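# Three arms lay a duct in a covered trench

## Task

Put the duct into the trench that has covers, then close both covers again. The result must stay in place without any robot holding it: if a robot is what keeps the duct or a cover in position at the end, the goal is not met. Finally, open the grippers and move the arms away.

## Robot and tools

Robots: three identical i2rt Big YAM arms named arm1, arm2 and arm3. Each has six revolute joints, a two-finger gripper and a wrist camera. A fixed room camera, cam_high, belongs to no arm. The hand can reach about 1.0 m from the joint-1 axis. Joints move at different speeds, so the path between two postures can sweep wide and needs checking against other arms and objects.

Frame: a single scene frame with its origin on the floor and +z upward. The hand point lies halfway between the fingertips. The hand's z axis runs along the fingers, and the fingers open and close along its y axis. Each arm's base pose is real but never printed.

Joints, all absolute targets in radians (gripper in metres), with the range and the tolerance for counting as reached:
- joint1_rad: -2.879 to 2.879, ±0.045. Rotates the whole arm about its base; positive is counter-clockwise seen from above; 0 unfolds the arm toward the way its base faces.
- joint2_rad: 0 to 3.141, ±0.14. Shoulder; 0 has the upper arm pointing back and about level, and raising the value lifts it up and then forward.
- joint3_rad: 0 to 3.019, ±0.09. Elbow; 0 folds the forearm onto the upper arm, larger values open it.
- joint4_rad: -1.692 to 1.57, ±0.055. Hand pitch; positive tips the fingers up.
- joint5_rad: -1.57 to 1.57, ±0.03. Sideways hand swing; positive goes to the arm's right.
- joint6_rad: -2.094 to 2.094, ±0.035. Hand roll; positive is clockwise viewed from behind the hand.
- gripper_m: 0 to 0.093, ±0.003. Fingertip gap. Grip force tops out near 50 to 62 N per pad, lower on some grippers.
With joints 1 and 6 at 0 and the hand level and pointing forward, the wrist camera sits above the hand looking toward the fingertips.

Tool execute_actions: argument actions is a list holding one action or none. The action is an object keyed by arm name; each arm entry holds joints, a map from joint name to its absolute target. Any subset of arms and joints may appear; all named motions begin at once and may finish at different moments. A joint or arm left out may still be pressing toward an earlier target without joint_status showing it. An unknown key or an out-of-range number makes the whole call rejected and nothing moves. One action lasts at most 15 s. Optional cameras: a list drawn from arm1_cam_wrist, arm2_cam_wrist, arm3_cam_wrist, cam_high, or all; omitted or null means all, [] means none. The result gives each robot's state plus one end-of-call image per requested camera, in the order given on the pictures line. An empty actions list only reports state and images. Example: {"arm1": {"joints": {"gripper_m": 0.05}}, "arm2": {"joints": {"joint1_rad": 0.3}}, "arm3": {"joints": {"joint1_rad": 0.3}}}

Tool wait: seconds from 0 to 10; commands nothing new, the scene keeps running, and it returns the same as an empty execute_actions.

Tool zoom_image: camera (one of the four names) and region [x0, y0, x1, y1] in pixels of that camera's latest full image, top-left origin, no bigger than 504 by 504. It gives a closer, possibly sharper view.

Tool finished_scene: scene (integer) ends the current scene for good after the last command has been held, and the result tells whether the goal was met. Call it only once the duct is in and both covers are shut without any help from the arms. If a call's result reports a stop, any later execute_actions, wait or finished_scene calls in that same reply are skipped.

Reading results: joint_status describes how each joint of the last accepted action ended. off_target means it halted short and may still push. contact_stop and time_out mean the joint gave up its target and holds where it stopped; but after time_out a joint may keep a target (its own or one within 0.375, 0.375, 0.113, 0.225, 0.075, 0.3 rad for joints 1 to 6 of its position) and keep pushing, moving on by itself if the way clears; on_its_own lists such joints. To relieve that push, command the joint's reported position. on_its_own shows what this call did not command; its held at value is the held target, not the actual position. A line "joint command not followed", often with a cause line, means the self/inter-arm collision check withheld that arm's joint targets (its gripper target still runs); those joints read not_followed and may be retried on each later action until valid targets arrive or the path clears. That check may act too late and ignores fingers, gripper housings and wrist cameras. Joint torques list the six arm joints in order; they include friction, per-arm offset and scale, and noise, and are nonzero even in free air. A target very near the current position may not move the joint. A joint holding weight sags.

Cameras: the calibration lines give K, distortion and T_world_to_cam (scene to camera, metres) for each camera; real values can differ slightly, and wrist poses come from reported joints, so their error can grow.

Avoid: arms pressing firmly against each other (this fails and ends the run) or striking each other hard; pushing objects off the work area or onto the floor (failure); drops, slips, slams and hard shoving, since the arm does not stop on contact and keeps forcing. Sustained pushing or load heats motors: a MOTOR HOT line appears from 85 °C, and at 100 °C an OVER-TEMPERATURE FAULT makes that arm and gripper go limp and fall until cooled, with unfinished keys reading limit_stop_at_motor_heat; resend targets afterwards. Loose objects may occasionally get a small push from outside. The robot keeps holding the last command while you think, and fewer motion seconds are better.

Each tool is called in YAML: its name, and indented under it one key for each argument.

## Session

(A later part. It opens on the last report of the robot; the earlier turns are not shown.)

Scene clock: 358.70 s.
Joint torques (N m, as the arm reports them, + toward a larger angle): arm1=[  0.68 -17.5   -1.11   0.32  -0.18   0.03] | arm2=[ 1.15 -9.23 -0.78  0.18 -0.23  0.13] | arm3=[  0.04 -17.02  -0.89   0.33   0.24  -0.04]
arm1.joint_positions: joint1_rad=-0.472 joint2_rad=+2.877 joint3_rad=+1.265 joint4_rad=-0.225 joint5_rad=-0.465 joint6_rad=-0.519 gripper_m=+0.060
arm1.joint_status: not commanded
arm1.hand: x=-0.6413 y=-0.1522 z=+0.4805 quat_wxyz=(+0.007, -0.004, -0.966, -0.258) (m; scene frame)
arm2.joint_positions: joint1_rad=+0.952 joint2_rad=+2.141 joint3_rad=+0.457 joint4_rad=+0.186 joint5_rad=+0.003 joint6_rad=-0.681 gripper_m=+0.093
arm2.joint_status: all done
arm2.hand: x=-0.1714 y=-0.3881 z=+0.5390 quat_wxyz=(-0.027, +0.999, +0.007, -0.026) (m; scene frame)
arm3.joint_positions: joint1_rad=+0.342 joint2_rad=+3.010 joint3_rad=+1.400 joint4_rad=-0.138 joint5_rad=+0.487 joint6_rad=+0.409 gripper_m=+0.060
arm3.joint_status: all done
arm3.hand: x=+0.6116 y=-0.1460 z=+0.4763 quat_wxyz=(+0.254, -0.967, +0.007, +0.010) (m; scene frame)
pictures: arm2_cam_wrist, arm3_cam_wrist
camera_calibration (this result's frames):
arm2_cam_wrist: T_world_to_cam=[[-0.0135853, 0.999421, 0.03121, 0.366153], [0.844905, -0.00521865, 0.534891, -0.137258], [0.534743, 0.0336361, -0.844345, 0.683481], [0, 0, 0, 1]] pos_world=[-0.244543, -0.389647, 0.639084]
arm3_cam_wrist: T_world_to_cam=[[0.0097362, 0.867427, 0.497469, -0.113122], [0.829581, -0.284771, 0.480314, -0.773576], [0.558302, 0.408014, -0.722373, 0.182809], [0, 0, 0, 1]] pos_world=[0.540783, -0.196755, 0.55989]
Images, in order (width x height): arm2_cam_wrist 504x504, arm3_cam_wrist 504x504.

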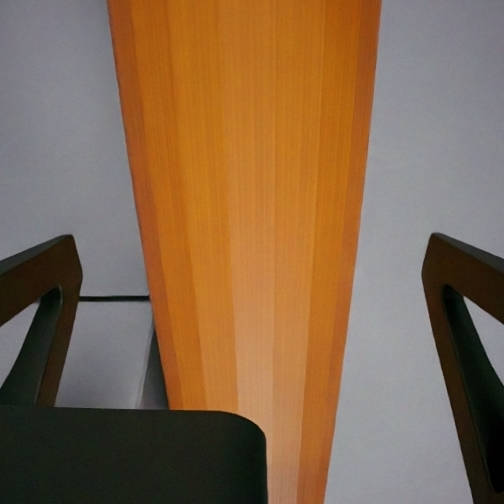

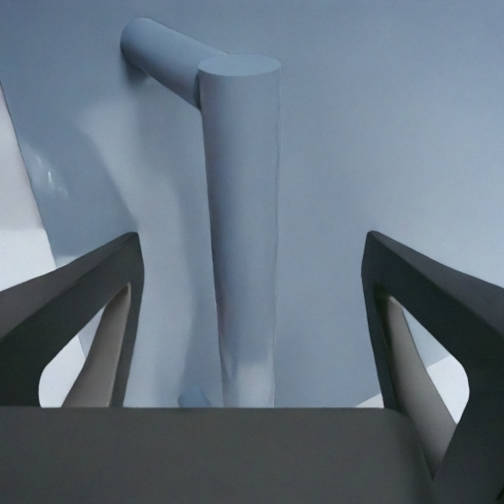

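execute_actions:
  actions:
    - {"arm1":{"joints":{"gripper_m":0.0}},"arm3":{"joints":{"gripper_m":0.0}},"arm2":{"joints":{"joint2_rad":2.395,"joint3_rad":0.600}}}

Scene clock: 366.17 s.
Joint torques (N m, as the arm reports them, + toward a larger angle): arm1=[  0.54 -17.42  -0.99   0.32   0.13   0.02] | arm2=[ -0.08 -12.43  -1.47   0.14   0.11   0.05] | arm3=[  0.11 -17.58  -1.02   0.23   0.5    0.03]
arm1.joint_positions: joint1_rad=-0.471 joint2_rad=+2.877 joint3_rad=+1.263 joint4_rad=-0.224 joint5_rad=-0.474 joint6_rad=-0.518 gripper_m=+0.009
arm1.joint_status: gripper_m off_target (ended at +0.009, target +0.000)
arm1.hand: x=-0.6413 y=-0.1504 z=+0.4812 quat_wxyz=(+0.005, -0.005, -0.965, -0.262) (m; scene frame)
arm2.joint_positions: joint1_rad=+0.962 joint2_rad=+2.392 joint3_rad=+0.599 joint4_rad=+0.178 joint5_rad=-0.004 joint6_rad=-0.672 gripper_m=+0.093
arm2.joint_status: all done
arm2.hand: x=-0.1674 y=-0.3954 z=+0.4714 quat_wxyz=(+0.012, +1.000, +0.007, +0.018) (m; scene frame)
arm3.joint_positions: joint1_rad=+0.343 joint2_rad=+3.016 joint3_rad=+1.400 joint4_rad=-0.136 joint5_rad=+0.481 joint6_rad=+0.401 gripper_m=+0.009
arm3.joint_status: gripper_m off_target (ended at +0.009, target +0.000)
arm3.hand: x=+0.6146 y=-0.1460 z=+0.4740 quat_wxyz=(+0.252, -0.968, +0.003, +0.007) (m; scene frame)
pictures: arm1_cam_wrist, arm2_cam_wrist, arm3_cam_wrist, cam_high
camera_calibration (this result's frames):
arm1_cam_wrist: T_world_to_cam=[[0.00390412, -0.864402, -0.502786, 0.116953], [-0.804276, -0.301496, 0.512094, -0.801662], [-0.594243, 0.40238, -0.696395, 0.142598], [0, 0, 0, 1]] pos_world=[-0.560477, -0.197982, 0.568633]
arm2_cam_wrist: T_world_to_cam=[[-0.0132422, 0.998765, -0.0478821, 0.4127], [0.795081, 0.0395563, 0.605212, -0.128299], [0.606359, -0.0300558, -0.794623, 0.587957], [0, 0, 0, 1]] pos_world=[-0.24904, -0.389444, 0.564613]
arm3_cam_wrist: T_world_to_cam=[[-0.000297369, 0.869436, 0.494045, -0.103946], [0.826969, -0.277562, 0.48896, -0.776381], [0.562247, 0.408705, -0.718914, 0.175521], [0, 0, 0, 1]] pos_world=[0.543326, -0.196856, 0.557158]
Images, in order (width x height): arm1_cam_wrist 504x504, arm2_cam_wrist 504x504, arm3_cam_wrist 504x504, cam_high 504x504.

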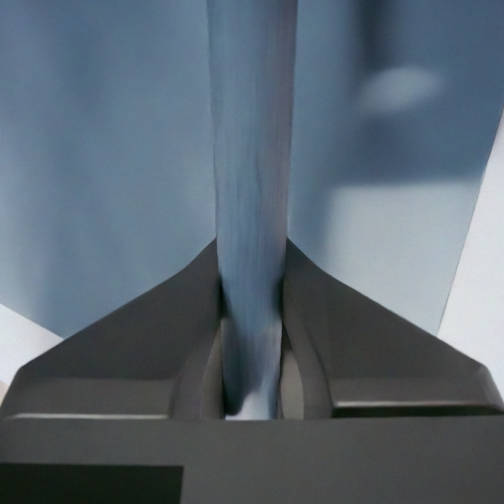

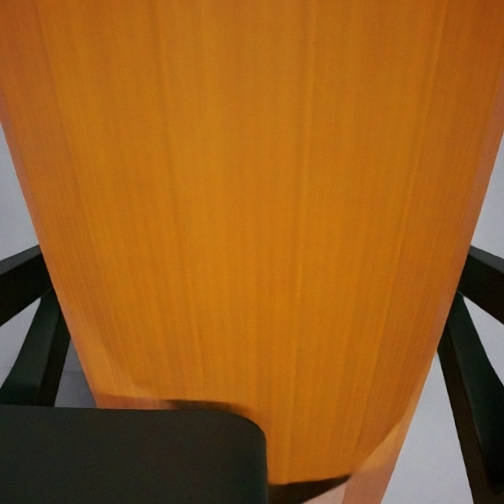

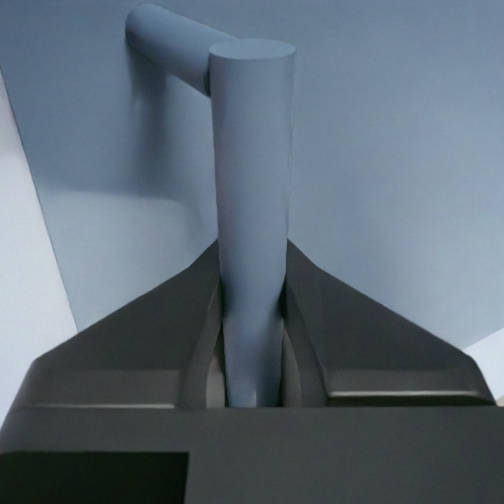

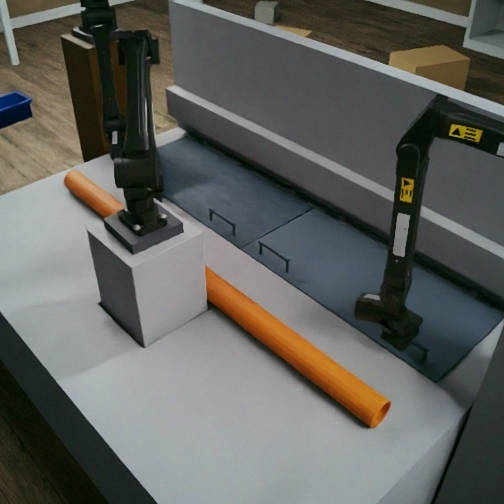

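execute_actions:
  actions:
    - {"arm1":{"joints":{"joint1_rad":-0.422,"joint2_rad":2.690,"joint3_rad":1.150,"joint4_rad":-0.125,"joint5_rad":-0.380,"joint6_rad":-0.445}},"arm3":{"joints":{"joint1_rad":0.288,"joint2_rad":2.832,"joint3_rad":1.280,"joint4_rad":-0.052,"joint5_rad":0.400,"joint6_rad":0.330}},"arm2":{"joints":{"joint1_rad":0.755,"joint2_rad":2.377,"joint3_rad":0.678,"joint4_rad":0.184,"joint6_rad":-0.881}}}

Scene clock: 388.03 s.
Joint torques (N m, as the arm reports them, + toward a larger angle): arm1=[  0.54 -27.44  -1.96  -0.15  -0.45  -0.05] | arm2=[  0.36 -14.52  -0.94   0.51   0.    -0.02] | arm3=[ -0.83 -27.88  -2.09  -0.28   0.98   0.  ]
arm1.joint_positions: joint1_rad=-0.423 joint2_rad=+2.794 joint3_rad=+1.161 joint4_rad=-0.119 joint5_rad=-0.369 joint6_rad=-0.444 gripper_m=+0.009
arm1.joint_status: all done
arm1.hand: x=-0.6394 y=-0.1514 z=+0.5016 quat_wxyz=(+0.006, -0.002, -0.980, -0.200) (m; scene frame)
arm2.joint_positions: joint1_rad=+0.763 joint2_rad=+2.392 joint3_rad=+0.678 joint4_rad=+0.176 joint5_rad=-0.002 joint6_rad=-0.872 gripper_m=+0.093
arm2.joint_status: all done
arm2.hand: x=-0.1647 y=-0.3225 z=+0.4664 quat_wxyz=(-0.015, +1.000, +0.008, -0.010) (m; scene frame)
arm3.joint_positions: joint1_rad=+0.297 joint2_rad=+2.933 joint3_rad=+1.294 joint4_rad=-0.044 joint5_rad=+0.384 joint6_rad=+0.334 gripper_m=+0.009
arm3.joint_status: all done
arm3.hand: x=+0.6119 y=-0.1461 z=+0.4969 quat_wxyz=(+0.197, -0.980, +0.003, +0.009) (m; scene frame)
pictures: arm1_cam_wrist, arm2_cam_wrist, arm3_cam_wrist, cam_high
camera_calibration (this result's frames):
arm1_cam_wrist: T_world_to_cam=[[0.00968973, -0.921797, -0.387551, 0.0634479], [-0.802429, -0.23843, 0.547046, -0.817649], [-0.59667, 0.305681, -0.741987, 0.165008], [0, 0, 0, 1]] pos_world=[-0.558265, -0.186906, 0.594315]
arm2_cam_wrist: T_world_to_cam=[[-0.0162356, 0.999848, 0.00628037, 0.314279], [0.827087, 0.00990023, 0.561987, -0.114416], [0.56184, 0.0143186, -0.827122, 0.606585], [0, 0, 0, 1]] pos_world=[-0.241069, -0.321784, 0.564047]
arm3_cam_wrist: T_world_to_cam=[[0.000700461, 0.919554, 0.392963, -0.0582294], [0.829307, -0.220119, 0.513613, -0.790732], [0.558793, 0.325527, -0.762747, 0.205293], [0, 0, 0, 1]] pos_world=[0.541084, -0.187339, 0.585598]
Images, in order (width x height): arm1_cam_wrist 504x504, arm2_cam_wrist 504x504, arm3_cam_wrist 504x504, cam_high 504x504.

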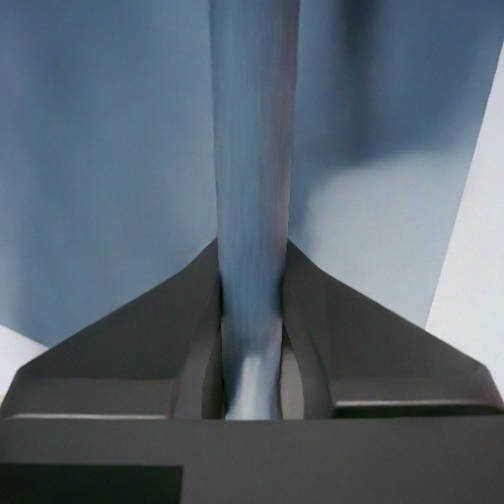

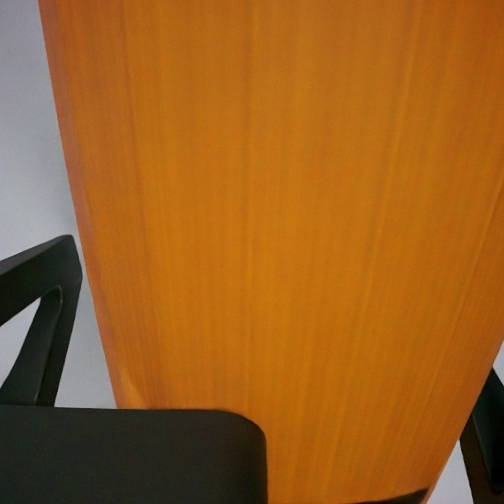

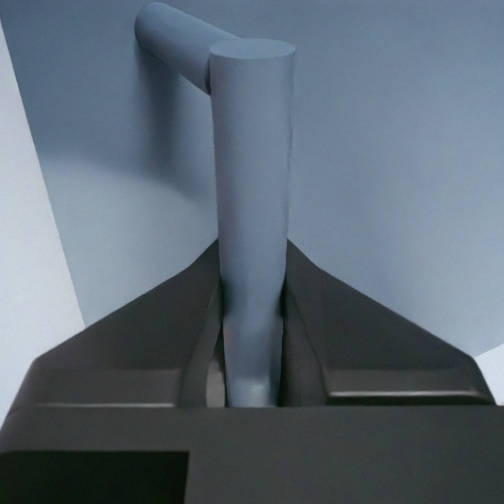

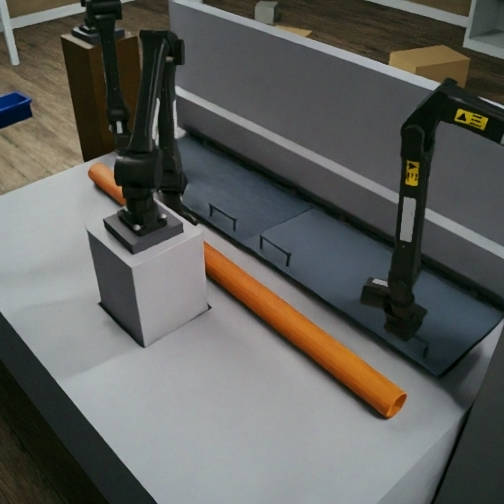

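execute_actions:
  actions:
    - {"arm1":{"joints":{"joint1_rad":-0.382,"joint2_rad":2.602,"joint3_rad":1.048,"joint4_rad":-0.065,"joint5_rad":-0.325,"joint6_rad":-0.397}},"arm3":{"joints":{"joint1_rad":0.242,"joint2_rad":2.743,"joint3_rad":1.174,"joint4_rad":0.0,"joint5_rad":0.345,"joint6_rad":0.272}},"arm2":{"joints":{"joint1_rad":0.509,"joint2_rad":2.383,"joint3_rad":0.609,"joint4_rad":0.184,"joint6_rad":-1.126}}}
  cameras: ["arm2_cam_wrist", "cam_high"]

Scene clock: 393.63 s.
Joint torques (N m, as the arm reports them, + toward a larger angle): arm1=[  0.45 -26.15  -1.94   0.32  -0.4   -0.11] | arm2=[  0.92 -13.01  -2.14   0.32  -0.01  -0.05] | arm3=[ -1.06 -26.85  -2.09   0.13   1.    -0.04]
arm1.joint_positions: joint1_rad=-0.381 joint2_rad=+2.698 joint3_rad=+1.059 joint4_rad=-0.067 joint5_rad=-0.315 joint6_rad=-0.390 gripper_m=+0.009
arm1.joint_status: all done
arm1.hand: x=-0.6395 y=-0.1454 z=+0.5330 quat_wxyz=(+0.005, -0.002, -0.986, -0.166) (m; scene frame)
arm2.joint_positions: joint1_rad=+0.505 joint2_rad=+2.392 joint3_rad=+0.618 joint4_rad=+0.177 joint5_rad=-0.002 joint6_rad=-1.117 gripper_m=+0.093
arm2.joint_status: all done
arm2.hand: x=-0.0843 y=-0.3135 z=+0.4706 quat_wxyz=(+0.009, +1.000, +0.001, +0.007) (m; scene frame)
arm3.joint_positions: joint1_rad=+0.253 joint2_rad=+2.837 joint3_rad=+1.188 joint4_rad=+0.000 joint5_rad=+0.327 joint6_rad=+0.280 gripper_m=+0.009
arm3.joint_status: all done
arm3.hand: x=+0.6117 y=-0.1391 z=+0.5301 quat_wxyz=(+0.166, -0.986, +0.003, +0.008) (m; scene frame)
pictures: arm2_cam_wrist, cam_high
camera_calibration (this result's frames):
arm2_cam_wrist: T_world_to_cam=[[-0.00240706, 0.999112, -0.0420716, 0.330239], [0.808562, 0.0266999, 0.587805, -0.191855], [0.588406, -0.0326027, -0.807908, 0.543317], [0, 0, 0, 1]] pos_world=[-0.16377, -0.307109, 0.565617]
Images, in order (width x height): arm2_cam_wrist 504x504, cam_high 504x504.

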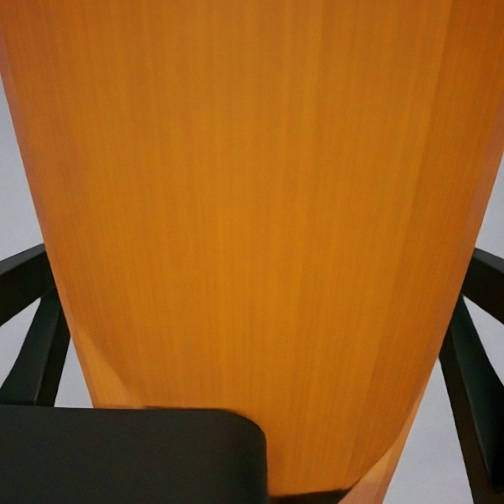

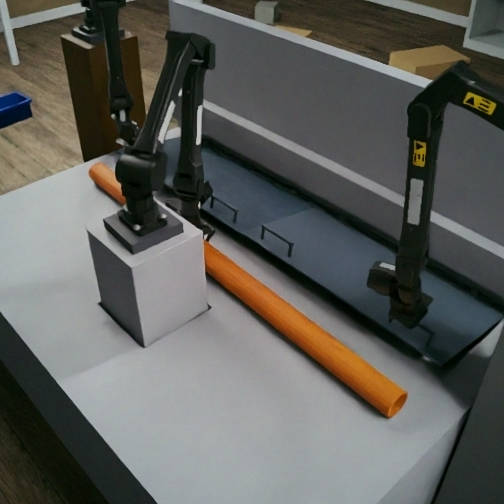

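execute_actions:
  actions:
    - {"arm1":{"joints":{"joint1_rad":-0.322,"joint2_rad":2.525,"joint3_rad":0.968,"joint4_rad":-0.015,"joint5_rad":-0.246,"joint6_rad":-0.325}},"arm3":{"joints":{"joint1_rad":0.178,"joint2_rad":2.668,"joint3_rad":1.095,"joint4_rad":0.043,"joint5_rad":0.258,"joint6_rad":0.203}},"arm2":{"joints":{"joint1_rad":0.162,"joint2_rad":2.398,"joint3_rad":0.574,"joint4_rad":0.184,"joint6_rad":-1.478}}}
  cameras: ["arm2_cam_wrist", "cam_high"]

Scene clock: 397.07 s.
Joint torques (N m, as the arm reports them, + toward a larger angle): arm1=[  0.89 -25.71  -1.86   0.48  -0.25  -0.05] | arm2=[  0.57 -11.27  -2.59   0.21  -0.02  -0.02] | arm3=[ -1.31 -26.72  -1.93   0.3    0.78  -0.06]
arm1.joint_positions: joint1_rad=-0.327 joint2_rad=+2.620 joint3_rad=+0.978 joint4_rad=-0.019 joint5_rad=-0.239 joint6_rad=-0.324 gripper_m=+0.009
arm1.joint_status: all done
arm1.hand: x=-0.6398 y=-0.1394 z=+0.5568 quat_wxyz=(+0.006, -0.003, -0.992, -0.123) (m; scene frame)
arm2.joint_positions: joint1_rad=+0.162 joint2_rad=+2.392 joint3_rad=+0.588 joint4_rad=+0.178 joint5_rad=-0.002 joint6_rad=-1.469 gripper_m=+0.093
arm2.joint_status: all done
arm2.hand: x=+0.0034 y=-0.3064 z=+0.4737 quat_wxyz=(+0.024, +1.000, +0.006, +0.004) (m; scene frame)
arm3.joint_positions: joint1_rad=+0.194 joint2_rad=+2.763 joint3_rad=+1.106 joint4_rad=+0.042 joint5_rad=+0.244 joint6_rad=+0.212 gripper_m=+0.009
arm3.joint_status: all done
arm3.hand: x=+0.6123 y=-0.1315 z=+0.5538 quat_wxyz=(+0.122, -0.992, +0.002, +0.005) (m; scene frame)
pictures: arm2_cam_wrist, cam_high
camera_calibration (this result's frames):
arm2_cam_wrist: T_world_to_cam=[[-0.0119482, 0.997277, -0.0727674, 0.337493], [0.811711, 0.0521711, 0.581725, -0.254046], [0.583938, -0.0521155, -0.810124, 0.489551], [0, 0, 0, 1]] pos_world=[-0.0756225, -0.297807, 0.56894]
Images, in order (width x height): arm2_cam_wrist 504x504, cam_high 504x504.

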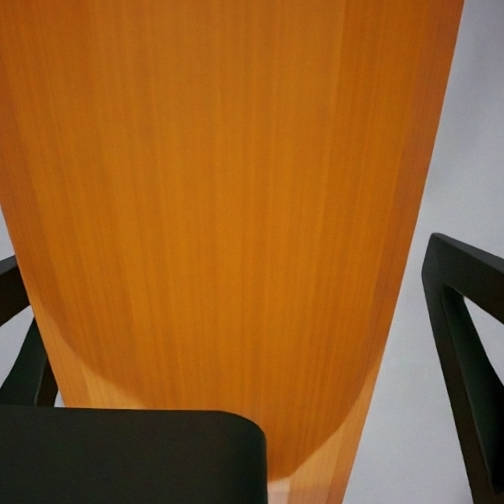

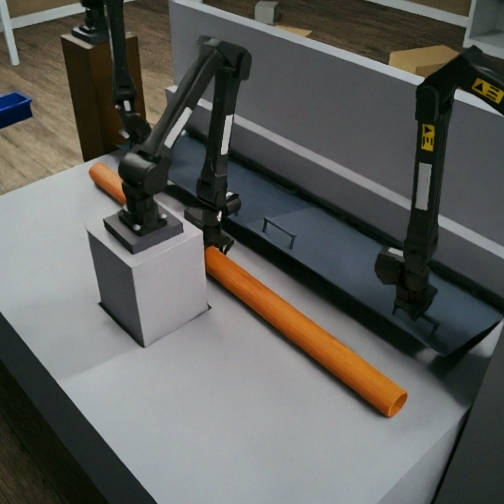

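execute_actions:
  actions:
    - {"arm1":{"joints":{"joint1_rad":-0.251,"joint2_rad":2.457,"joint3_rad":0.891,"joint4_rad":0.035,"joint5_rad":-0.175,"joint6_rad":-0.250}},"arm3":{"joints":{"joint1_rad":0.103,"joint2_rad":2.604,"joint3_rad":1.018,"joint4_rad":0.086,"joint5_rad":0.187,"joint6_rad":0.122}},"arm2":{"joints":{"gripper_m":0.0}}}
  cameras: ["arm2_cam_wrist", "cam_high"]

Scene clock: 399.57 s.
Joint torques (N m, as the arm reports them, + toward a larger angle): arm1=[  1.63 -24.39  -1.99   0.65  -0.29  -0.02] | arm2=[  0.6  -11.08  -2.12   0.19  -0.03  -0.04] | arm3=[ -2.35 -25.5   -1.94   0.6    0.99  -0.17]
arm1.joint_positions: joint1_rad=-0.265 joint2_rad=+2.546 joint3_rad=+0.902 joint4_rad=+0.026 joint5_rad=-0.166 joint6_rad=-0.252 gripper_m=+0.009
arm1.joint_status: all done
arm1.hand: x=-0.6404 y=-0.1303 z=+0.5801 quat_wxyz=(+0.003, -0.004, -0.997, -0.082) (m; scene frame)
arm2.joint_positions: joint1_rad=+0.162 joint2_rad=+2.394 joint3_rad=+0.578 joint4_rad=+0.178 joint5_rad=-0.002 joint6_rad=-1.469 gripper_m=+0.074
arm2.joint_status: gripper_m off_target (ended at +0.074, target +0.000)
arm2.hand: x=+0.0041 y=-0.3131 z=+0.4745 quat_wxyz=(+0.030, +1.000, +0.006, +0.004) (m; scene frame)
arm3.joint_positions: joint1_rad=+0.131 joint2_rad=+2.690 joint3_rad=+1.030 joint4_rad=+0.081 joint5_rad=+0.167 joint6_rad=+0.142 gripper_m=+0.009
arm3.joint_status: all done
arm3.hand: x=+0.6121 y=-0.1221 z=+0.5782 quat_wxyz=(+0.082, -0.997, +0.001, +0.009) (m; scene frame)
pictures: arm2_cam_wrist, cam_high
camera_calibration (this result's frames):
arm2_cam_wrist: T_world_to_cam=[[-0.0118043, 0.996418, -0.0837388, 0.349164], [0.810981, 0.0585301, 0.582137, -0.252977], [0.584953, -0.0610389, -0.808767, 0.485957], [0, 0, 0, 1]] pos_world=[-0.07498, -0.303444, 0.569532]
Images, in order (width x height): arm2_cam_wrist 504x504, cam_high 504x504.

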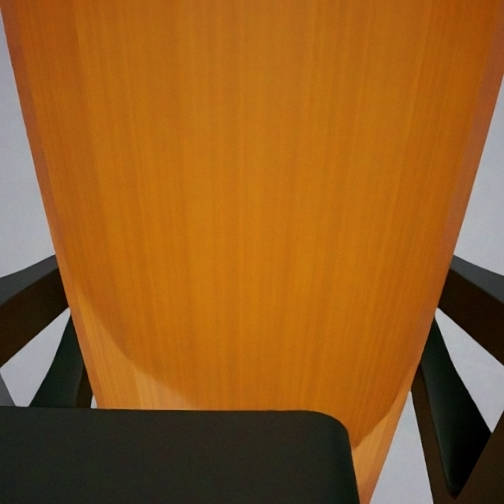

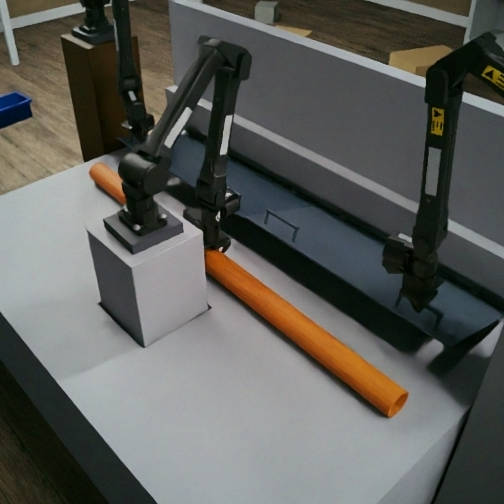

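execute_actions:
  actions:
    - {"arm1":{"joints":{"joint1_rad":-0.168,"joint2_rad":2.390,"joint3_rad":0.835,"joint4_rad":0.042,"joint5_rad":-0.090,"joint6_rad":-0.165}},"arm3":{"joints":{"joint1_rad":0.027,"joint2_rad":2.540,"joint3_rad":0.966,"joint4_rad":0.083,"joint5_rad":0.098,"joint6_rad":0.040}}}
  cameras: ["cam_high"]

zoom_image:
  camera: "cam_high"
  region: [330, 340, 450, 440]

zoom_image:
  camera: "cam_high"
  region: [60, 130, 180, 230]

Scene clock: 403.47 s.
Joint torques (N m, as the arm reports them, + toward a larger angle): arm1=[  2.78 -23.63  -1.66   0.63  -0.24   0.06] | arm2=[  0.55 -10.97  -2.1    0.21  -0.02  -0.06] | arm3=[ -2.9  -24.94  -1.53   0.2    0.84  -0.25]
arm1.joint_positions: joint1_rad=-0.194 joint2_rad=+2.472 joint3_rad=+0.842 joint4_rad=+0.039 joint5_rad=-0.080 joint6_rad=-0.175 gripper_m=+0.009
arm1.joint_status: all done
arm1.hand: x=-0.6406 y=-0.1207 z=+0.6032 quat_wxyz=(+0.004, -0.005, -0.999, -0.037) (m; scene frame)
arm2.joint_positions: joint1_rad=+0.162 joint2_rad=+2.394 joint3_rad=+0.578 joint4_rad=+0.178 joint5_rad=-0.002 joint6_rad=-1.469 gripper_m=+0.074
arm2.joint_status: not commanded
arm2.hand: x=+0.0041 y=-0.3131 z=+0.4745 quat_wxyz=(+0.030, +1.000, +0.006, +0.004) (m; scene frame)
arm3.joint_positions: joint1_rad=+0.061 joint2_rad=+2.622 joint3_rad=+0.974 joint4_rad=+0.086 joint5_rad=+0.079 joint6_rad=+0.069 gripper_m=+0.009
arm3.joint_status: all done
arm3.hand: x=+0.6124 y=-0.1117 z=+0.6009 quat_wxyz=(+0.038, -0.999, +0.000, +0.008) (m; scene frame)
pictures: cam_high
Images, in order (width x height): cam_high 504x504.

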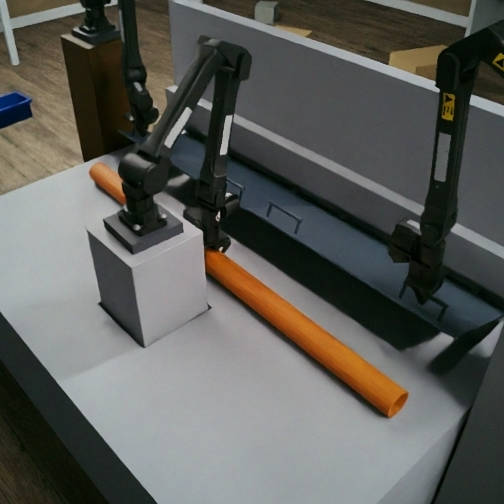

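Region (330, 340, 450, 440) of cam_high's 504x504 image, scaled by 4.200, with more detail than that image has.

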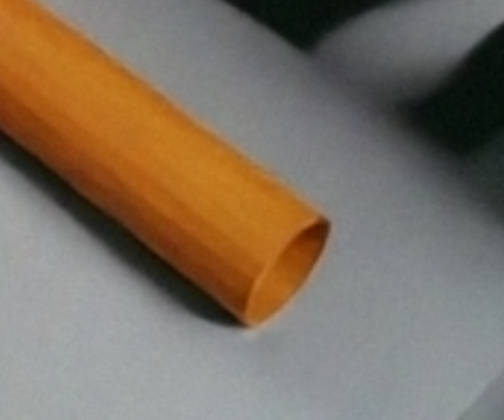

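Region (60, 130, 180, 230) of cam_high's 504x504 image, scaled by 4.200, with more detail than that image has.

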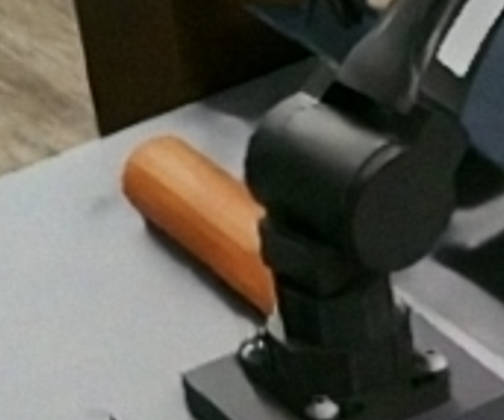

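execute_actions:
  actions:
    - {"arm1":{"joints":{"joint1_rad":-0.086,"joint2_rad":2.322,"joint3_rad":0.780,"joint4_rad":0.049,"joint5_rad":-0.005,"joint6_rad":-0.085}},"arm3":{"joints":{"joint1_rad":-0.046,"joint2_rad":2.477,"joint3_rad":0.915,"joint4_rad":0.079,"joint5_rad":0.010,"joint6_rad":-0.030}}}
  cameras: []

Scene clock: 424.20 s.
Joint torques (N m, as the arm reports them, + toward a larger angle): arm1=[  2.26 -23.7   -1.13   0.64  -0.11   0.08] | arm2=[  0.94 -11.13  -2.14   0.13  -0.02  -0.04] | arm3=[ -2.74 -24.39  -1.46   0.21   0.51  -0.21]
arm1.joint_positions: joint1_rad=-0.116 joint2_rad=+2.398 joint3_rad=+0.786 joint4_rad=+0.046 joint5_rad=+0.003 joint6_rad=-0.095 gripper_m=+0.009
arm1.joint_status: all done
arm1.hand: x=-0.6403 y=-0.1087 z=+0.6266 quat_wxyz=(-0.002, -0.006, -1.000, +0.006) (m; scene frame)
arm2.joint_positions: joint1_rad=+0.162 joint2_rad=+2.394 joint3_rad=+0.578 joint4_rad=+0.178 joint5_rad=-0.002 joint6_rad=-1.469 gripper_m=+0.074
arm2.joint_status: not commanded
arm2.hand: x=+0.0041 y=-0.3131 z=+0.4745 quat_wxyz=(+0.030, +1.000, +0.006, +0.004) (m; scene frame)
arm3.joint_positions: joint1_rad=-0.014 joint2_rad=+2.555 joint3_rad=+0.924 joint4_rad=+0.083 joint5_rad=-0.002 joint6_rad=-0.005 gripper_m=+0.009
arm3.joint_status: all done
arm3.hand: x=+0.6122 y=-0.0990 z=+0.6238 quat_wxyz=(-0.002, -1.000, +0.000, +0.012) (m; scene frame)
pictures: none
No camera images: the call's "cameras" was empty. Leave "cameras" out to get every camera's image.

execute_actions:
  actions:
    - {"arm1":{"joints":{"joint1_rad":0.053,"joint2_rad":2.150,"joint3_rad":0.712,"joint4_rad":-0.065,"joint5_rad":0.018,"joint6_rad":0.045}},"arm3":{"joints":{"joint1_rad":-0.165,"joint2_rad":2.326,"joint3_rad":0.847,"joint4_rad":-0.013,"joint5_rad":-0.018,"joint6_rad":-0.138}},"arm2":{"joints":{"joint2_rad":2.130}}}
  cameras: ["cam_high"]

Scene clock: 449.07 s.
Joint torques (N m, as the arm reports them, + toward a larger angle): arm1=[  1.87 -21.27   0.34   0.27  -0.49  -0.07] | arm2=[  0.88 -15.     0.     0.7    0.     0.  ] | arm3=[ -1.46 -23.6   -0.52  -0.08   0.73  -0.01]
arm1.joint_positions: joint1_rad=+0.033 joint2_rad=+2.219 joint3_rad=+0.712 joint4_rad=-0.060 joint5_rad=+0.038 joint6_rad=+0.051 gripper_m=+0.009
arm1.joint_status: all done
arm1.hand: x=-0.6402 y=-0.0650 z=+0.6816 quat_wxyz=(-0.003, -0.004, -1.000, +0.023) (m; scene frame)
arm2.joint_positions: joint1_rad=+0.162 joint2_rad=+2.167 joint3_rad=+0.570 joint4_rad=+0.178 joint5_rad=-0.004 joint6_rad=-1.472 gripper_m=+0.074
arm2.joint_status: all done
arm2.hand: x=-0.0056 y=-0.2328 z=+0.5335 quat_wxyz=(-0.079, +0.997, +0.008, -0.008) (m; scene frame)
arm3.joint_positions: joint1_rad=-0.150 joint2_rad=+2.401 joint3_rad=+0.851 joint4_rad=-0.003 joint5_rad=-0.037 joint6_rad=-0.136 gripper_m=+0.009
arm3.joint_status: all done
arm3.hand: x=+0.6127 y=-0.0563 z=+0.6756 quat_wxyz=(-0.018, -1.000, +0.002, +0.012) (m; scene frame)
pictures: cam_high
Images, in order (width x height): cam_high 504x504.

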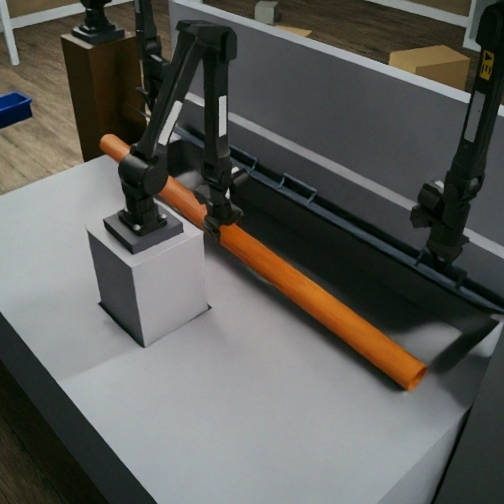

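execute_actions:
  actions:
    - {"arm1":{"joints":{"joint1_rad":0.203,"joint2_rad":2.030,"joint3_rad":0.692,"joint4_rad":-0.166,"joint6_rad":0.200}},"arm3":{"joints":{"joint1_rad":-0.304,"joint2_rad":2.211,"joint3_rad":0.824,"joint4_rad":-0.103,"joint6_rad":-0.280}},"arm2":{"joints":{"joint2_rad":2.147,"joint3_rad":0.769,"joint4_rad":-0.160}}}
  cameras: ["cam_high"]

Scene clock: 452.87 s.
Joint torques (N m, as the arm reports them, + toward a larger angle): arm1=[  2.76 -20.26   1.52   0.31  -0.91   0.04] | arm2=[  0.32 -17.32   1.94  -0.48   0.06   0.01] | arm3=[ -1.98 -23.15   0.47   0.     1.13  -0.1 ]
arm1.joint_positions: joint1_rad=+0.173 joint2_rad=+2.092 joint3_rad=+0.688 joint4_rad=-0.161 joint5_rad=+0.051 joint6_rad=+0.193 gripper_m=+0.009
arm1.joint_status: all done
arm1.hand: x=-0.6399 y=-0.0201 z=+0.7194 quat_wxyz=(-0.007, -0.005, -1.000, +0.028) (m; scene frame)
arm2.joint_positions: joint1_rad=+0.162 joint2_rad=+2.185 joint3_rad=+0.756 joint4_rad=-0.148 joint5_rad=-0.004 joint6_rad=-1.473 gripper_m=+0.074
arm2.joint_status: all done
arm2.hand: x=-0.0091 y=-0.2030 z=+0.5296 quat_wxyz=(+0.000, +1.000, +0.008, +0.000) (m; scene frame)
arm3.joint_positions: joint1_rad=-0.280 joint2_rad=+2.283 joint3_rad=+0.824 joint4_rad=-0.095 joint5_rad=-0.046 joint6_rad=-0.269 gripper_m=+0.009
arm3.joint_status: all done
arm3.hand: x=+0.6133 y=-0.0094 z=+0.7147 quat_wxyz=(-0.021, -1.000, +0.001, +0.015) (m; scene frame)
pictures: cam_high
Images, in order (width x height): cam_high 504x504.

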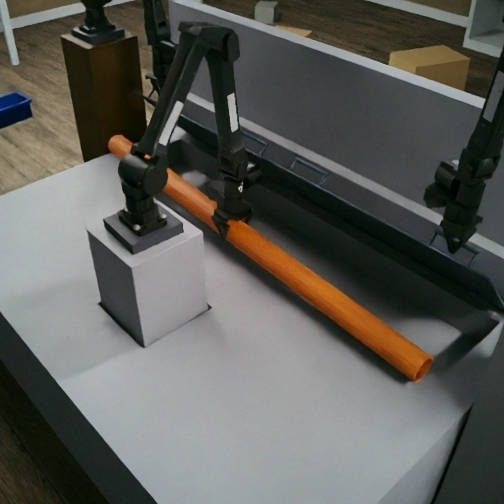

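execute_actions:
  actions:
    - {"arm1":{"joints":{"joint1_rad":0.373,"joint2_rad":1.948,"joint3_rad":0.712,"joint4_rad":-0.268,"joint6_rad":0.352}},"arm3":{"joints":{"joint1_rad":-0.454,"joint2_rad":2.133,"joint3_rad":0.847,"joint4_rad":-0.197,"joint6_rad":-0.420}}}
  cameras: ["cam_high"]

zoom_image:
  camera: "cam_high"
  region: [340, 220, 504, 420]

zoom_image:
  camera: "cam_high"
  region: [80, 80, 240, 220]

Scene clock: 456.13 s.
Joint torques (N m, as the arm reports them, + toward a larger angle): arm1=[  3.06 -17.96   3.59  -0.09  -1.23   0.  ] | arm2=[  0.72 -16.92   1.83  -0.47   0.07   0.01] | arm3=[ -2.93 -22.2    2.03   0.09   1.45  -0.09]
arm1.joint_positions: joint1_rad=+0.334 joint2_rad=+1.992 joint3_rad=+0.695 joint4_rad=-0.254 joint5_rad=+0.061 joint6_rad=+0.351 gripper_m=+0.009
arm1.joint_status: all done
arm1.hand: x=-0.6399 y=+0.0351 z=+0.7512 quat_wxyz=(-0.019, -0.004, -0.999, +0.029) (m; scene frame)
arm2.joint_positions: joint1_rad=+0.162 joint2_rad=+2.185 joint3_rad=+0.756 joint4_rad=-0.148 joint5_rad=-0.004 joint6_rad=-1.473 gripper_m=+0.074
arm2.joint_status: not commanded
arm2.hand: x=-0.0091 y=-0.2030 z=+0.5296 quat_wxyz=(+0.000, +1.000, +0.008, +0.000) (m; scene frame)
arm3.joint_positions: joint1_rad=-0.422 joint2_rad=+2.195 joint3_rad=+0.837 joint4_rad=-0.190 joint5_rad=-0.054 joint6_rad=-0.409 gripper_m=+0.009
arm3.joint_status: all done
arm3.hand: x=+0.6138 y=+0.0458 z=+0.7464 quat_wxyz=(-0.021, -1.000, +0.002, +0.022) (m; scene frame)
pictures: cam_high
Images, in order (width x height): cam_high 504x504.

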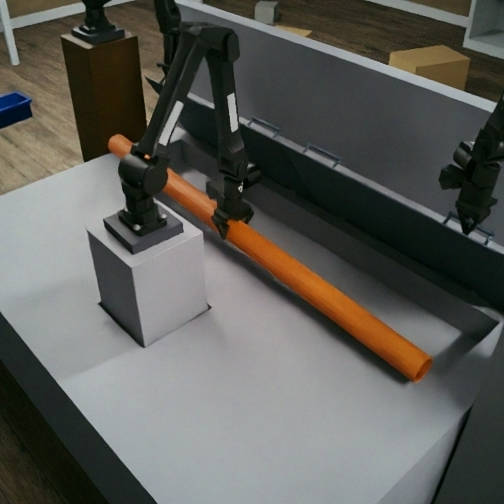

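Region (340, 220, 504, 420) of cam_high's 504x504 image, scaled by 2.520, with more detail than that image has; it fills the left 413 columns of this view, and the rest is white.

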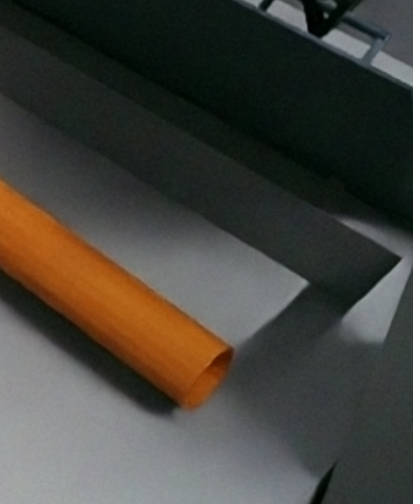

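Region (80, 80, 240, 220) of cam_high's 504x504 image, scaled by 3.150, with more detail than that image has; it fills the top 441 rows of this view, and the rest is white.

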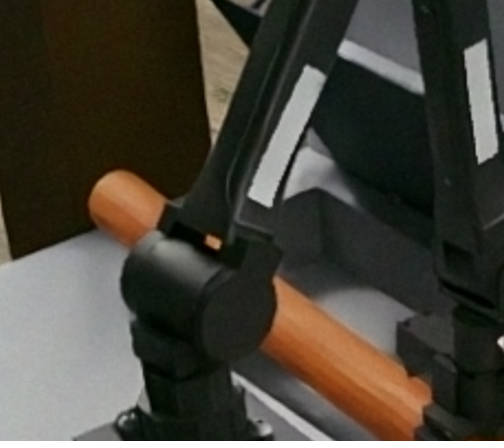

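execute_actions:
  actions:
    - {"arm1":{"joints":{"joint1_rad":0.394,"joint2_rad":1.955,"joint3_rad":0.715,"joint4_rad":-0.300,"joint6_rad":0.400}},"arm3":{"joints":{"joint1_rad":-0.474,"joint2_rad":2.145,"joint3_rad":0.848,"joint4_rad":-0.230,"joint6_rad":-0.455}},"arm2":{"joints":{"joint1_rad":0.132,"joint2_rad":2.240,"joint3_rad":1.228,"joint4_rad":-0.460,"joint6_rad":-1.527}}}
  cameras: ["cam_high", "arm2_cam_wrist"]

Scene clock: 478.87 s.
Joint torques (N m, as the arm reports them, + toward a larger angle): arm1=[  2.91 -16.93   3.26  -0.49  -1.02   0.17] | arm2=[ -0.44 -23.89   6.6   -0.67   0.12   0.03] | arm3=[ -3.71 -21.01   1.67  -0.63   1.44  -0.29]
arm1.joint_positions: joint1_rad=+0.356 joint2_rad=+1.984 joint3_rad=+0.704 joint4_rad=-0.277 joint5_rad=+0.055 joint6_rad=+0.379 gripper_m=+0.009
arm1.joint_status: all done
arm1.hand: x=-0.6405 y=+0.0441 z=+0.7548 quat_wxyz=(-0.016, -0.007, -0.999, +0.027) (m; scene frame)
arm2.joint_positions: joint1_rad=+0.138 joint2_rad=+2.311 joint3_rad=+1.171 joint4_rad=-0.442 joint5_rad=-0.006 joint6_rad=-1.526 gripper_m=+0.074
arm2.joint_status: all done
arm2.hand: x=-0.0133 y=-0.0663 z=+0.5252 quat_wxyz=(+0.002, +1.000, +0.023, -0.001) (m; scene frame)
arm3.joint_positions: joint1_rad=-0.430 joint2_rad=+2.192 joint3_rad=+0.843 joint4_rad=-0.209 joint5_rad=-0.054 joint6_rad=-0.422 gripper_m=+0.009
arm3.joint_status: all done
arm3.hand: x=+0.6150 y=+0.0485 z=+0.7476 quat_wxyz=(-0.023, -1.000, -0.001, +0.018) (m; scene frame)
pictures: arm2_cam_wrist, cam_high
camera_calibration (this result's frames):
arm2_cam_wrist: T_world_to_cam=[[-0.0452812, 0.998574, -0.028277, 0.0778984], [0.816016, 0.0533015, 0.575566, -0.279579], [0.576253, 0.00298782, -0.817266, 0.56079], [0, 0, 0, 1]] pos_world=[-0.0914884, -0.0645609, 0.621434]
Images, in order (width x height): arm2_cam_wrist 504x504, cam_high 504x504.

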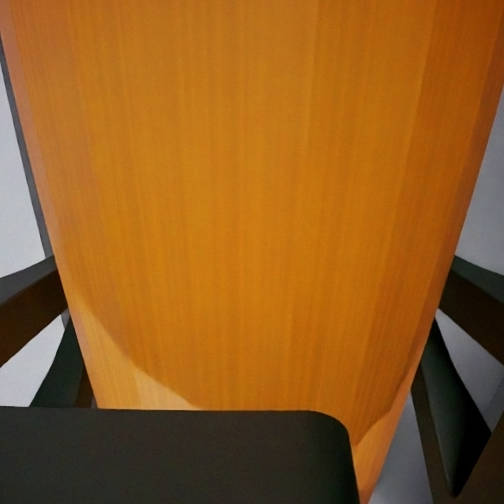

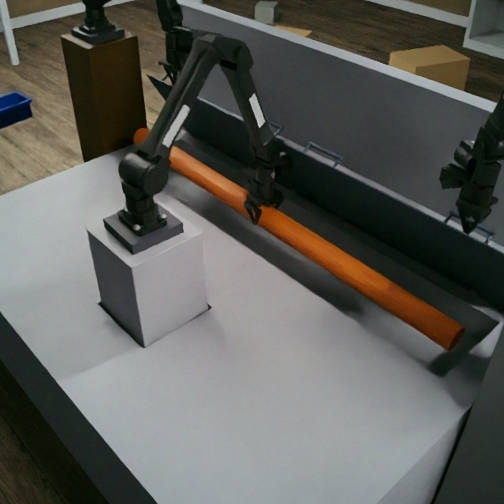

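zoom_image:
  camera: "cam_high"
  region: [384, 270, 504, 390]

zoom_image:
  camera: "cam_high"
  region: [100, 90, 220, 210]

Region (384, 270, 504, 390) of cam_high's 504x504 image, scaled by 4.200, with more detail than that image has.

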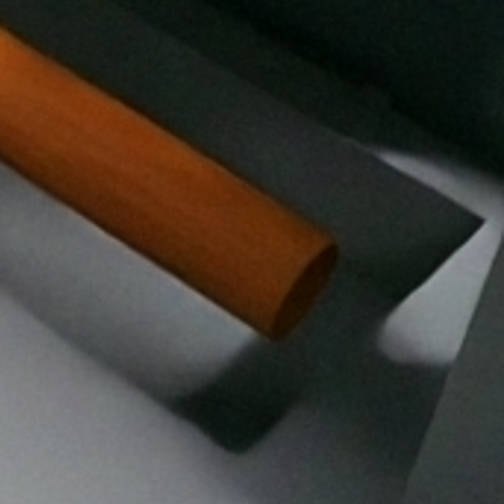

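Region (100, 90, 220, 210) of cam_high's 504x504 image, scaled by 4.200, with more detail than that image has.

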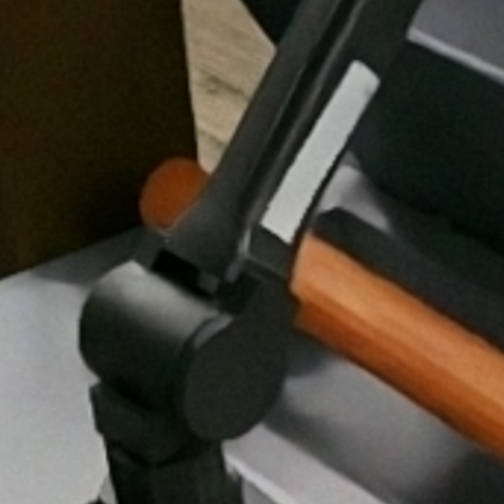

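execute_actions:
  actions:
    - {"arm3":{"joints":{"joint1_rad":-0.464,"joint4_rad":-0.220,"joint6_rad":-0.440}},"arm2":{"joints":{"joint1_rad":0.128,"joint2_rad":2.455,"joint3_rad":1.340,"joint4_rad":-0.352}}}
  cameras: ["cam_high"]

Scene clock: 488.40 s.
Joint torques (N m, as the arm reports them, + toward a larger angle): arm1=[  3.11 -16.81   3.27  -0.48  -1.01   0.17] | arm2=[ -0.62 -25.82   4.62   0.16   0.1    0.07] | arm3=[ -2.93 -20.93   1.68  -0.16   1.43  -0.17]
arm1.joint_positions: joint1_rad=+0.356 joint2_rad=+1.984 joint3_rad=+0.704 joint4_rad=-0.277 joint5_rad=+0.054 joint6_rad=+0.379 gripper_m=+0.009
arm1.joint_status: not commanded
arm1.hand: x=-0.6406 y=+0.0442 z=+0.7548 quat_wxyz=(-0.016, -0.007, -0.999, +0.026) (m; scene frame)
arm2.joint_positions: joint1_rad=+0.137 joint2_rad=+2.529 joint3_rad=+1.310 joint4_rad=-0.353 joint5_rad=-0.005 joint6_rad=-1.527 gripper_m=+0.074
arm2.joint_status: all done
arm2.hand: x=-0.0140 y=-0.0478 z=+0.4423 quat_wxyz=(-0.003, +1.000, +0.022, -0.001) (m; scene frame)
arm3.joint_positions: joint1_rad=-0.430 joint2_rad=+2.192 joint3_rad=+0.843 joint4_rad=-0.209 joint5_rad=-0.054 joint6_rad=-0.422 gripper_m=+0.009
arm3.joint_status: all done
arm3.hand: x=+0.6150 y=+0.0485 z=+0.7476 quat_wxyz=(-0.023, -1.000, -0.001, +0.018) (m; scene frame)
pictures: cam_high
Images, in order (width x height): cam_high 504x504.

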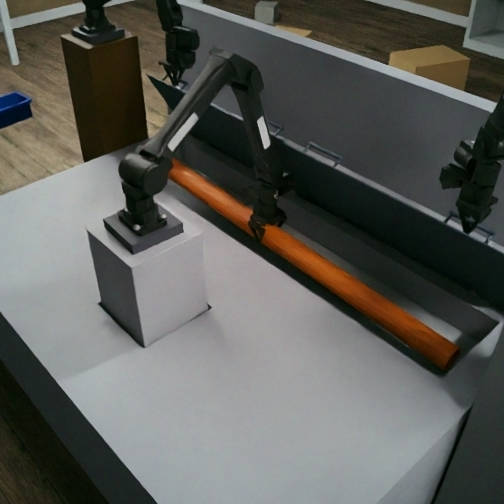

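execute_actions:
  actions:
    - {"arm2":{"joints":{"joint2_rad":2.575,"joint3_rad":1.403,"joint4_rad":-0.304}}}
  cameras: ["cam_high"]

Scene clock: 490.80 s.
Joint torques (N m, as the arm reports them, + toward a larger angle): arm1=[  3.08 -16.82   3.23  -0.49  -1.     0.17] | arm2=[ -0.56 -25.31   3.7    0.34  -0.06   0.09] | arm3=[ -2.97 -20.97   1.69  -0.15   1.44  -0.16]
arm1.joint_positions: joint1_rad=+0.356 joint2_rad=+1.984 joint3_rad=+0.704 joint4_rad=-0.277 joint5_rad=+0.054 joint6_rad=+0.379 gripper_m=+0.009
arm1.joint_status: not commanded
arm1.hand: x=-0.6406 y=+0.0442 z=+0.7548 quat_wxyz=(-0.016, -0.007, -0.999, +0.026) (m; scene frame)
arm2.joint_positions: joint1_rad=+0.137 joint2_rad=+2.643 joint3_rad=+1.380 joint4_rad=-0.308 joint5_rad=-0.001 joint6_rad=-1.529 gripper_m=+0.074
arm2.joint_status: all done
arm2.hand: x=-0.0131 y=-0.0473 z=+0.3960 quat_wxyz=(-0.003, +1.000, +0.024, +0.001) (m; scene frame)
arm3.joint_positions: joint1_rad=-0.430 joint2_rad=+2.192 joint3_rad=+0.843 joint4_rad=-0.209 joint5_rad=-0.054 joint6_rad=-0.422 gripper_m=+0.009
arm3.joint_status: not commanded
arm3.hand: x=+0.6150 y=+0.0485 z=+0.7476 quat_wxyz=(-0.023, -1.000, -0.001, +0.018) (m; scene frame)
pictures: cam_high
Images, in order (width x height): cam_high 504x504.

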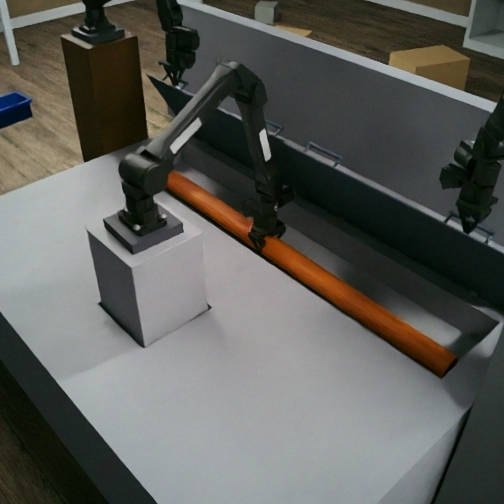

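execute_actions:
  actions:
    - {"arm2":{"joints":{"joint2_rad":2.640,"joint3_rad":1.440,"joint4_rad":-0.281}}}
  cameras: ["cam_high"]

Scene clock: 492.37 s.
Joint torques (N m, as the arm reports them, + toward a larger angle): arm1=[  3.12 -16.8    3.27  -0.47  -1.01   0.17] | arm2=[ -0.03 -23.93   3.89   0.55  -0.27   0.09] | arm3=[ -2.97 -21.04   1.66  -0.14   1.43  -0.16]
arm1.joint_positions: joint1_rad=+0.356 joint2_rad=+1.984 joint3_rad=+0.704 joint4_rad=-0.277 joint5_rad=+0.054 joint6_rad=+0.379 gripper_m=+0.009
arm1.joint_status: not commanded
arm1.hand: x=-0.6406 y=+0.0442 z=+0.7548 quat_wxyz=(-0.016, -0.007, -0.999, +0.026) (m; scene frame)
arm2.joint_positions: joint1_rad=+0.137 joint2_rad=+2.695 joint3_rad=+1.410 joint4_rad=-0.291 joint5_rad=+0.003 joint6_rad=-1.531 gripper_m=+0.074
arm2.joint_status: all done
arm2.hand: x=-0.0120 y=-0.0501 z=+0.3743 quat_wxyz=(-0.001, +1.000, +0.025, +0.003) (m; scene frame)
arm3.joint_positions: joint1_rad=-0.430 joint2_rad=+2.192 joint3_rad=+0.843 joint4_rad=-0.209 joint5_rad=-0.054 joint6_rad=-0.422 gripper_m=+0.009
arm3.joint_status: not commanded
arm3.hand: x=+0.6150 y=+0.0485 z=+0.7476 quat_wxyz=(-0.023, -1.000, -0.001, +0.018) (m; scene frame)
pictures: cam_high
Images, in order (width x height): cam_high 504x504.

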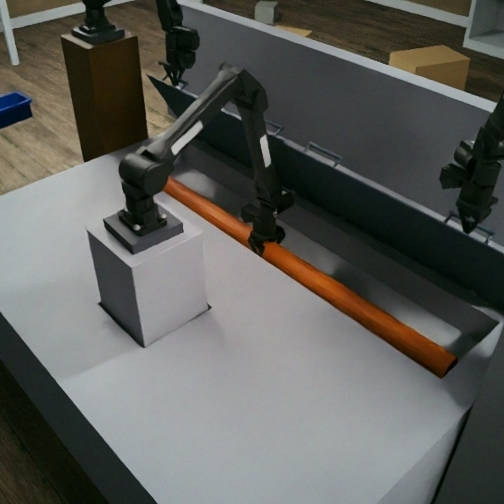

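execute_actions:
  actions:
    - {"arm2":{"joints":{"joint2_rad":2.678,"joint3_rad":1.460,"joint4_rad":-0.269}}}
  cameras: ["cam_high"]

Scene clock: 509.47 s.
Joint torques (N m, as the arm reports them, + toward a larger angle): arm1=[  3.02 -16.83   3.27  -0.51  -1.01   0.18] | arm2=[  0.07 -21.81   4.67   0.85  -0.26   0.05] | arm3=[ -2.98 -21.01   1.69  -0.17   1.43  -0.17]
arm1.joint_positions: joint1_rad=+0.356 joint2_rad=+1.984 joint3_rad=+0.704 joint4_rad=-0.277 joint5_rad=+0.054 joint6_rad=+0.379 gripper_m=+0.009
arm1.joint_status: not commanded
arm1.hand: x=-0.6406 y=+0.0442 z=+0.7548 quat_wxyz=(-0.016, -0.007, -0.999, +0.026) (m; scene frame)
arm2.joint_positions: joint1_rad=+0.137 joint2_rad=+2.702 joint3_rad=+1.418 joint4_rad=-0.290 joint5_rad=+0.003 joint6_rad=-1.529 gripper_m=+0.074
arm2.joint_status: all done
arm2.hand: x=-0.0121 y=-0.0487 z=+0.3717 quat_wxyz=(-0.002, +1.000, +0.024, +0.003) (m; scene frame)
arm3.joint_positions: joint1_rad=-0.430 joint2_rad=+2.192 joint3_rad=+0.843 joint4_rad=-0.209 joint5_rad=-0.054 joint6_rad=-0.422 gripper_m=+0.009
arm3.joint_status: not commanded
arm3.hand: x=+0.6150 y=+0.0485 z=+0.7476 quat_wxyz=(-0.023, -1.000, -0.001, +0.018) (m; scene frame)
pictures: cam_high
Images, in order (width x height): cam_high 504x504.

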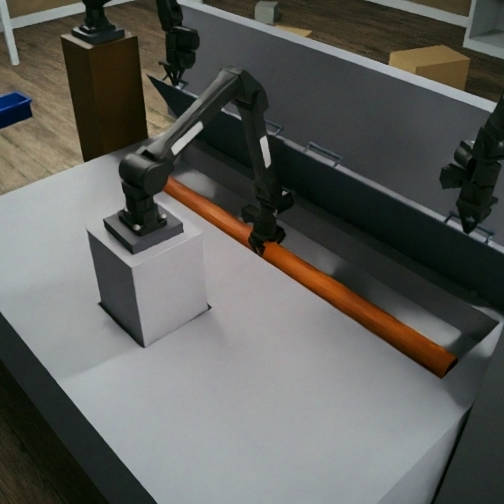

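execute_actions:
  actions:
    - {"arm2":{"joints":{"joint2_rad":2.698,"joint3_rad":1.466,"joint4_rad":-0.266}}}
  cameras: ["cam_high"]

Scene clock: 511.57 s.
Joint torques (N m, as the arm reports them, + toward a larger angle): arm1=[  3.07 -16.76   3.27  -0.51  -1.01   0.17] | arm2=[ -0.21 -20.05   5.11   0.89  -0.26   0.08] | arm3=[ -2.88 -20.92   1.67  -0.18   1.44  -0.17]
arm1.joint_positions: joint1_rad=+0.356 joint2_rad=+1.984 joint3_rad=+0.704 joint4_rad=-0.277 joint5_rad=+0.054 joint6_rad=+0.379 gripper_m=+0.009
arm1.joint_status: not commanded
arm1.hand: x=-0.6406 y=+0.0442 z=+0.7548 quat_wxyz=(-0.016, -0.007, -0.999, +0.026) (m; scene frame)
arm2.joint_positions: joint1_rad=+0.137 joint2_rad=+2.703 joint3_rad=+1.418 joint4_rad=-0.290 joint5_rad=+0.003 joint6_rad=-1.529 gripper_m=+0.074
arm2.joint_status: all done
arm2.hand: x=-0.0121 y=-0.0489 z=+0.3715 quat_wxyz=(-0.002, +1.000, +0.024, +0.003) (m; scene frame)
arm3.joint_positions: joint1_rad=-0.430 joint2_rad=+2.192 joint3_rad=+0.843 joint4_rad=-0.209 joint5_rad=-0.054 joint6_rad=-0.422 gripper_m=+0.009
arm3.joint_status: not commanded
arm3.hand: x=+0.6150 y=+0.0485 z=+0.7476 quat_wxyz=(-0.023, -1.000, -0.001, +0.018) (m; scene frame)
pictures: cam_high
Images, in order (width x height): cam_high 504x504.

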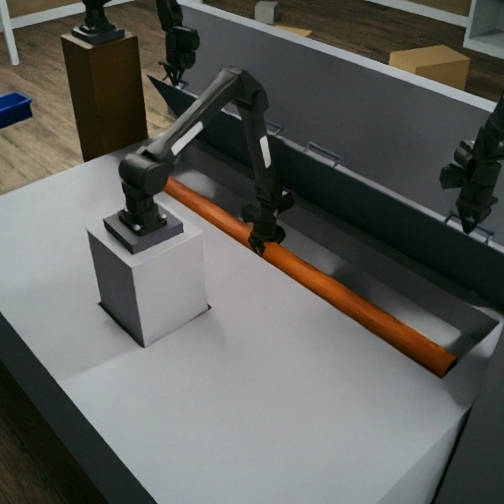

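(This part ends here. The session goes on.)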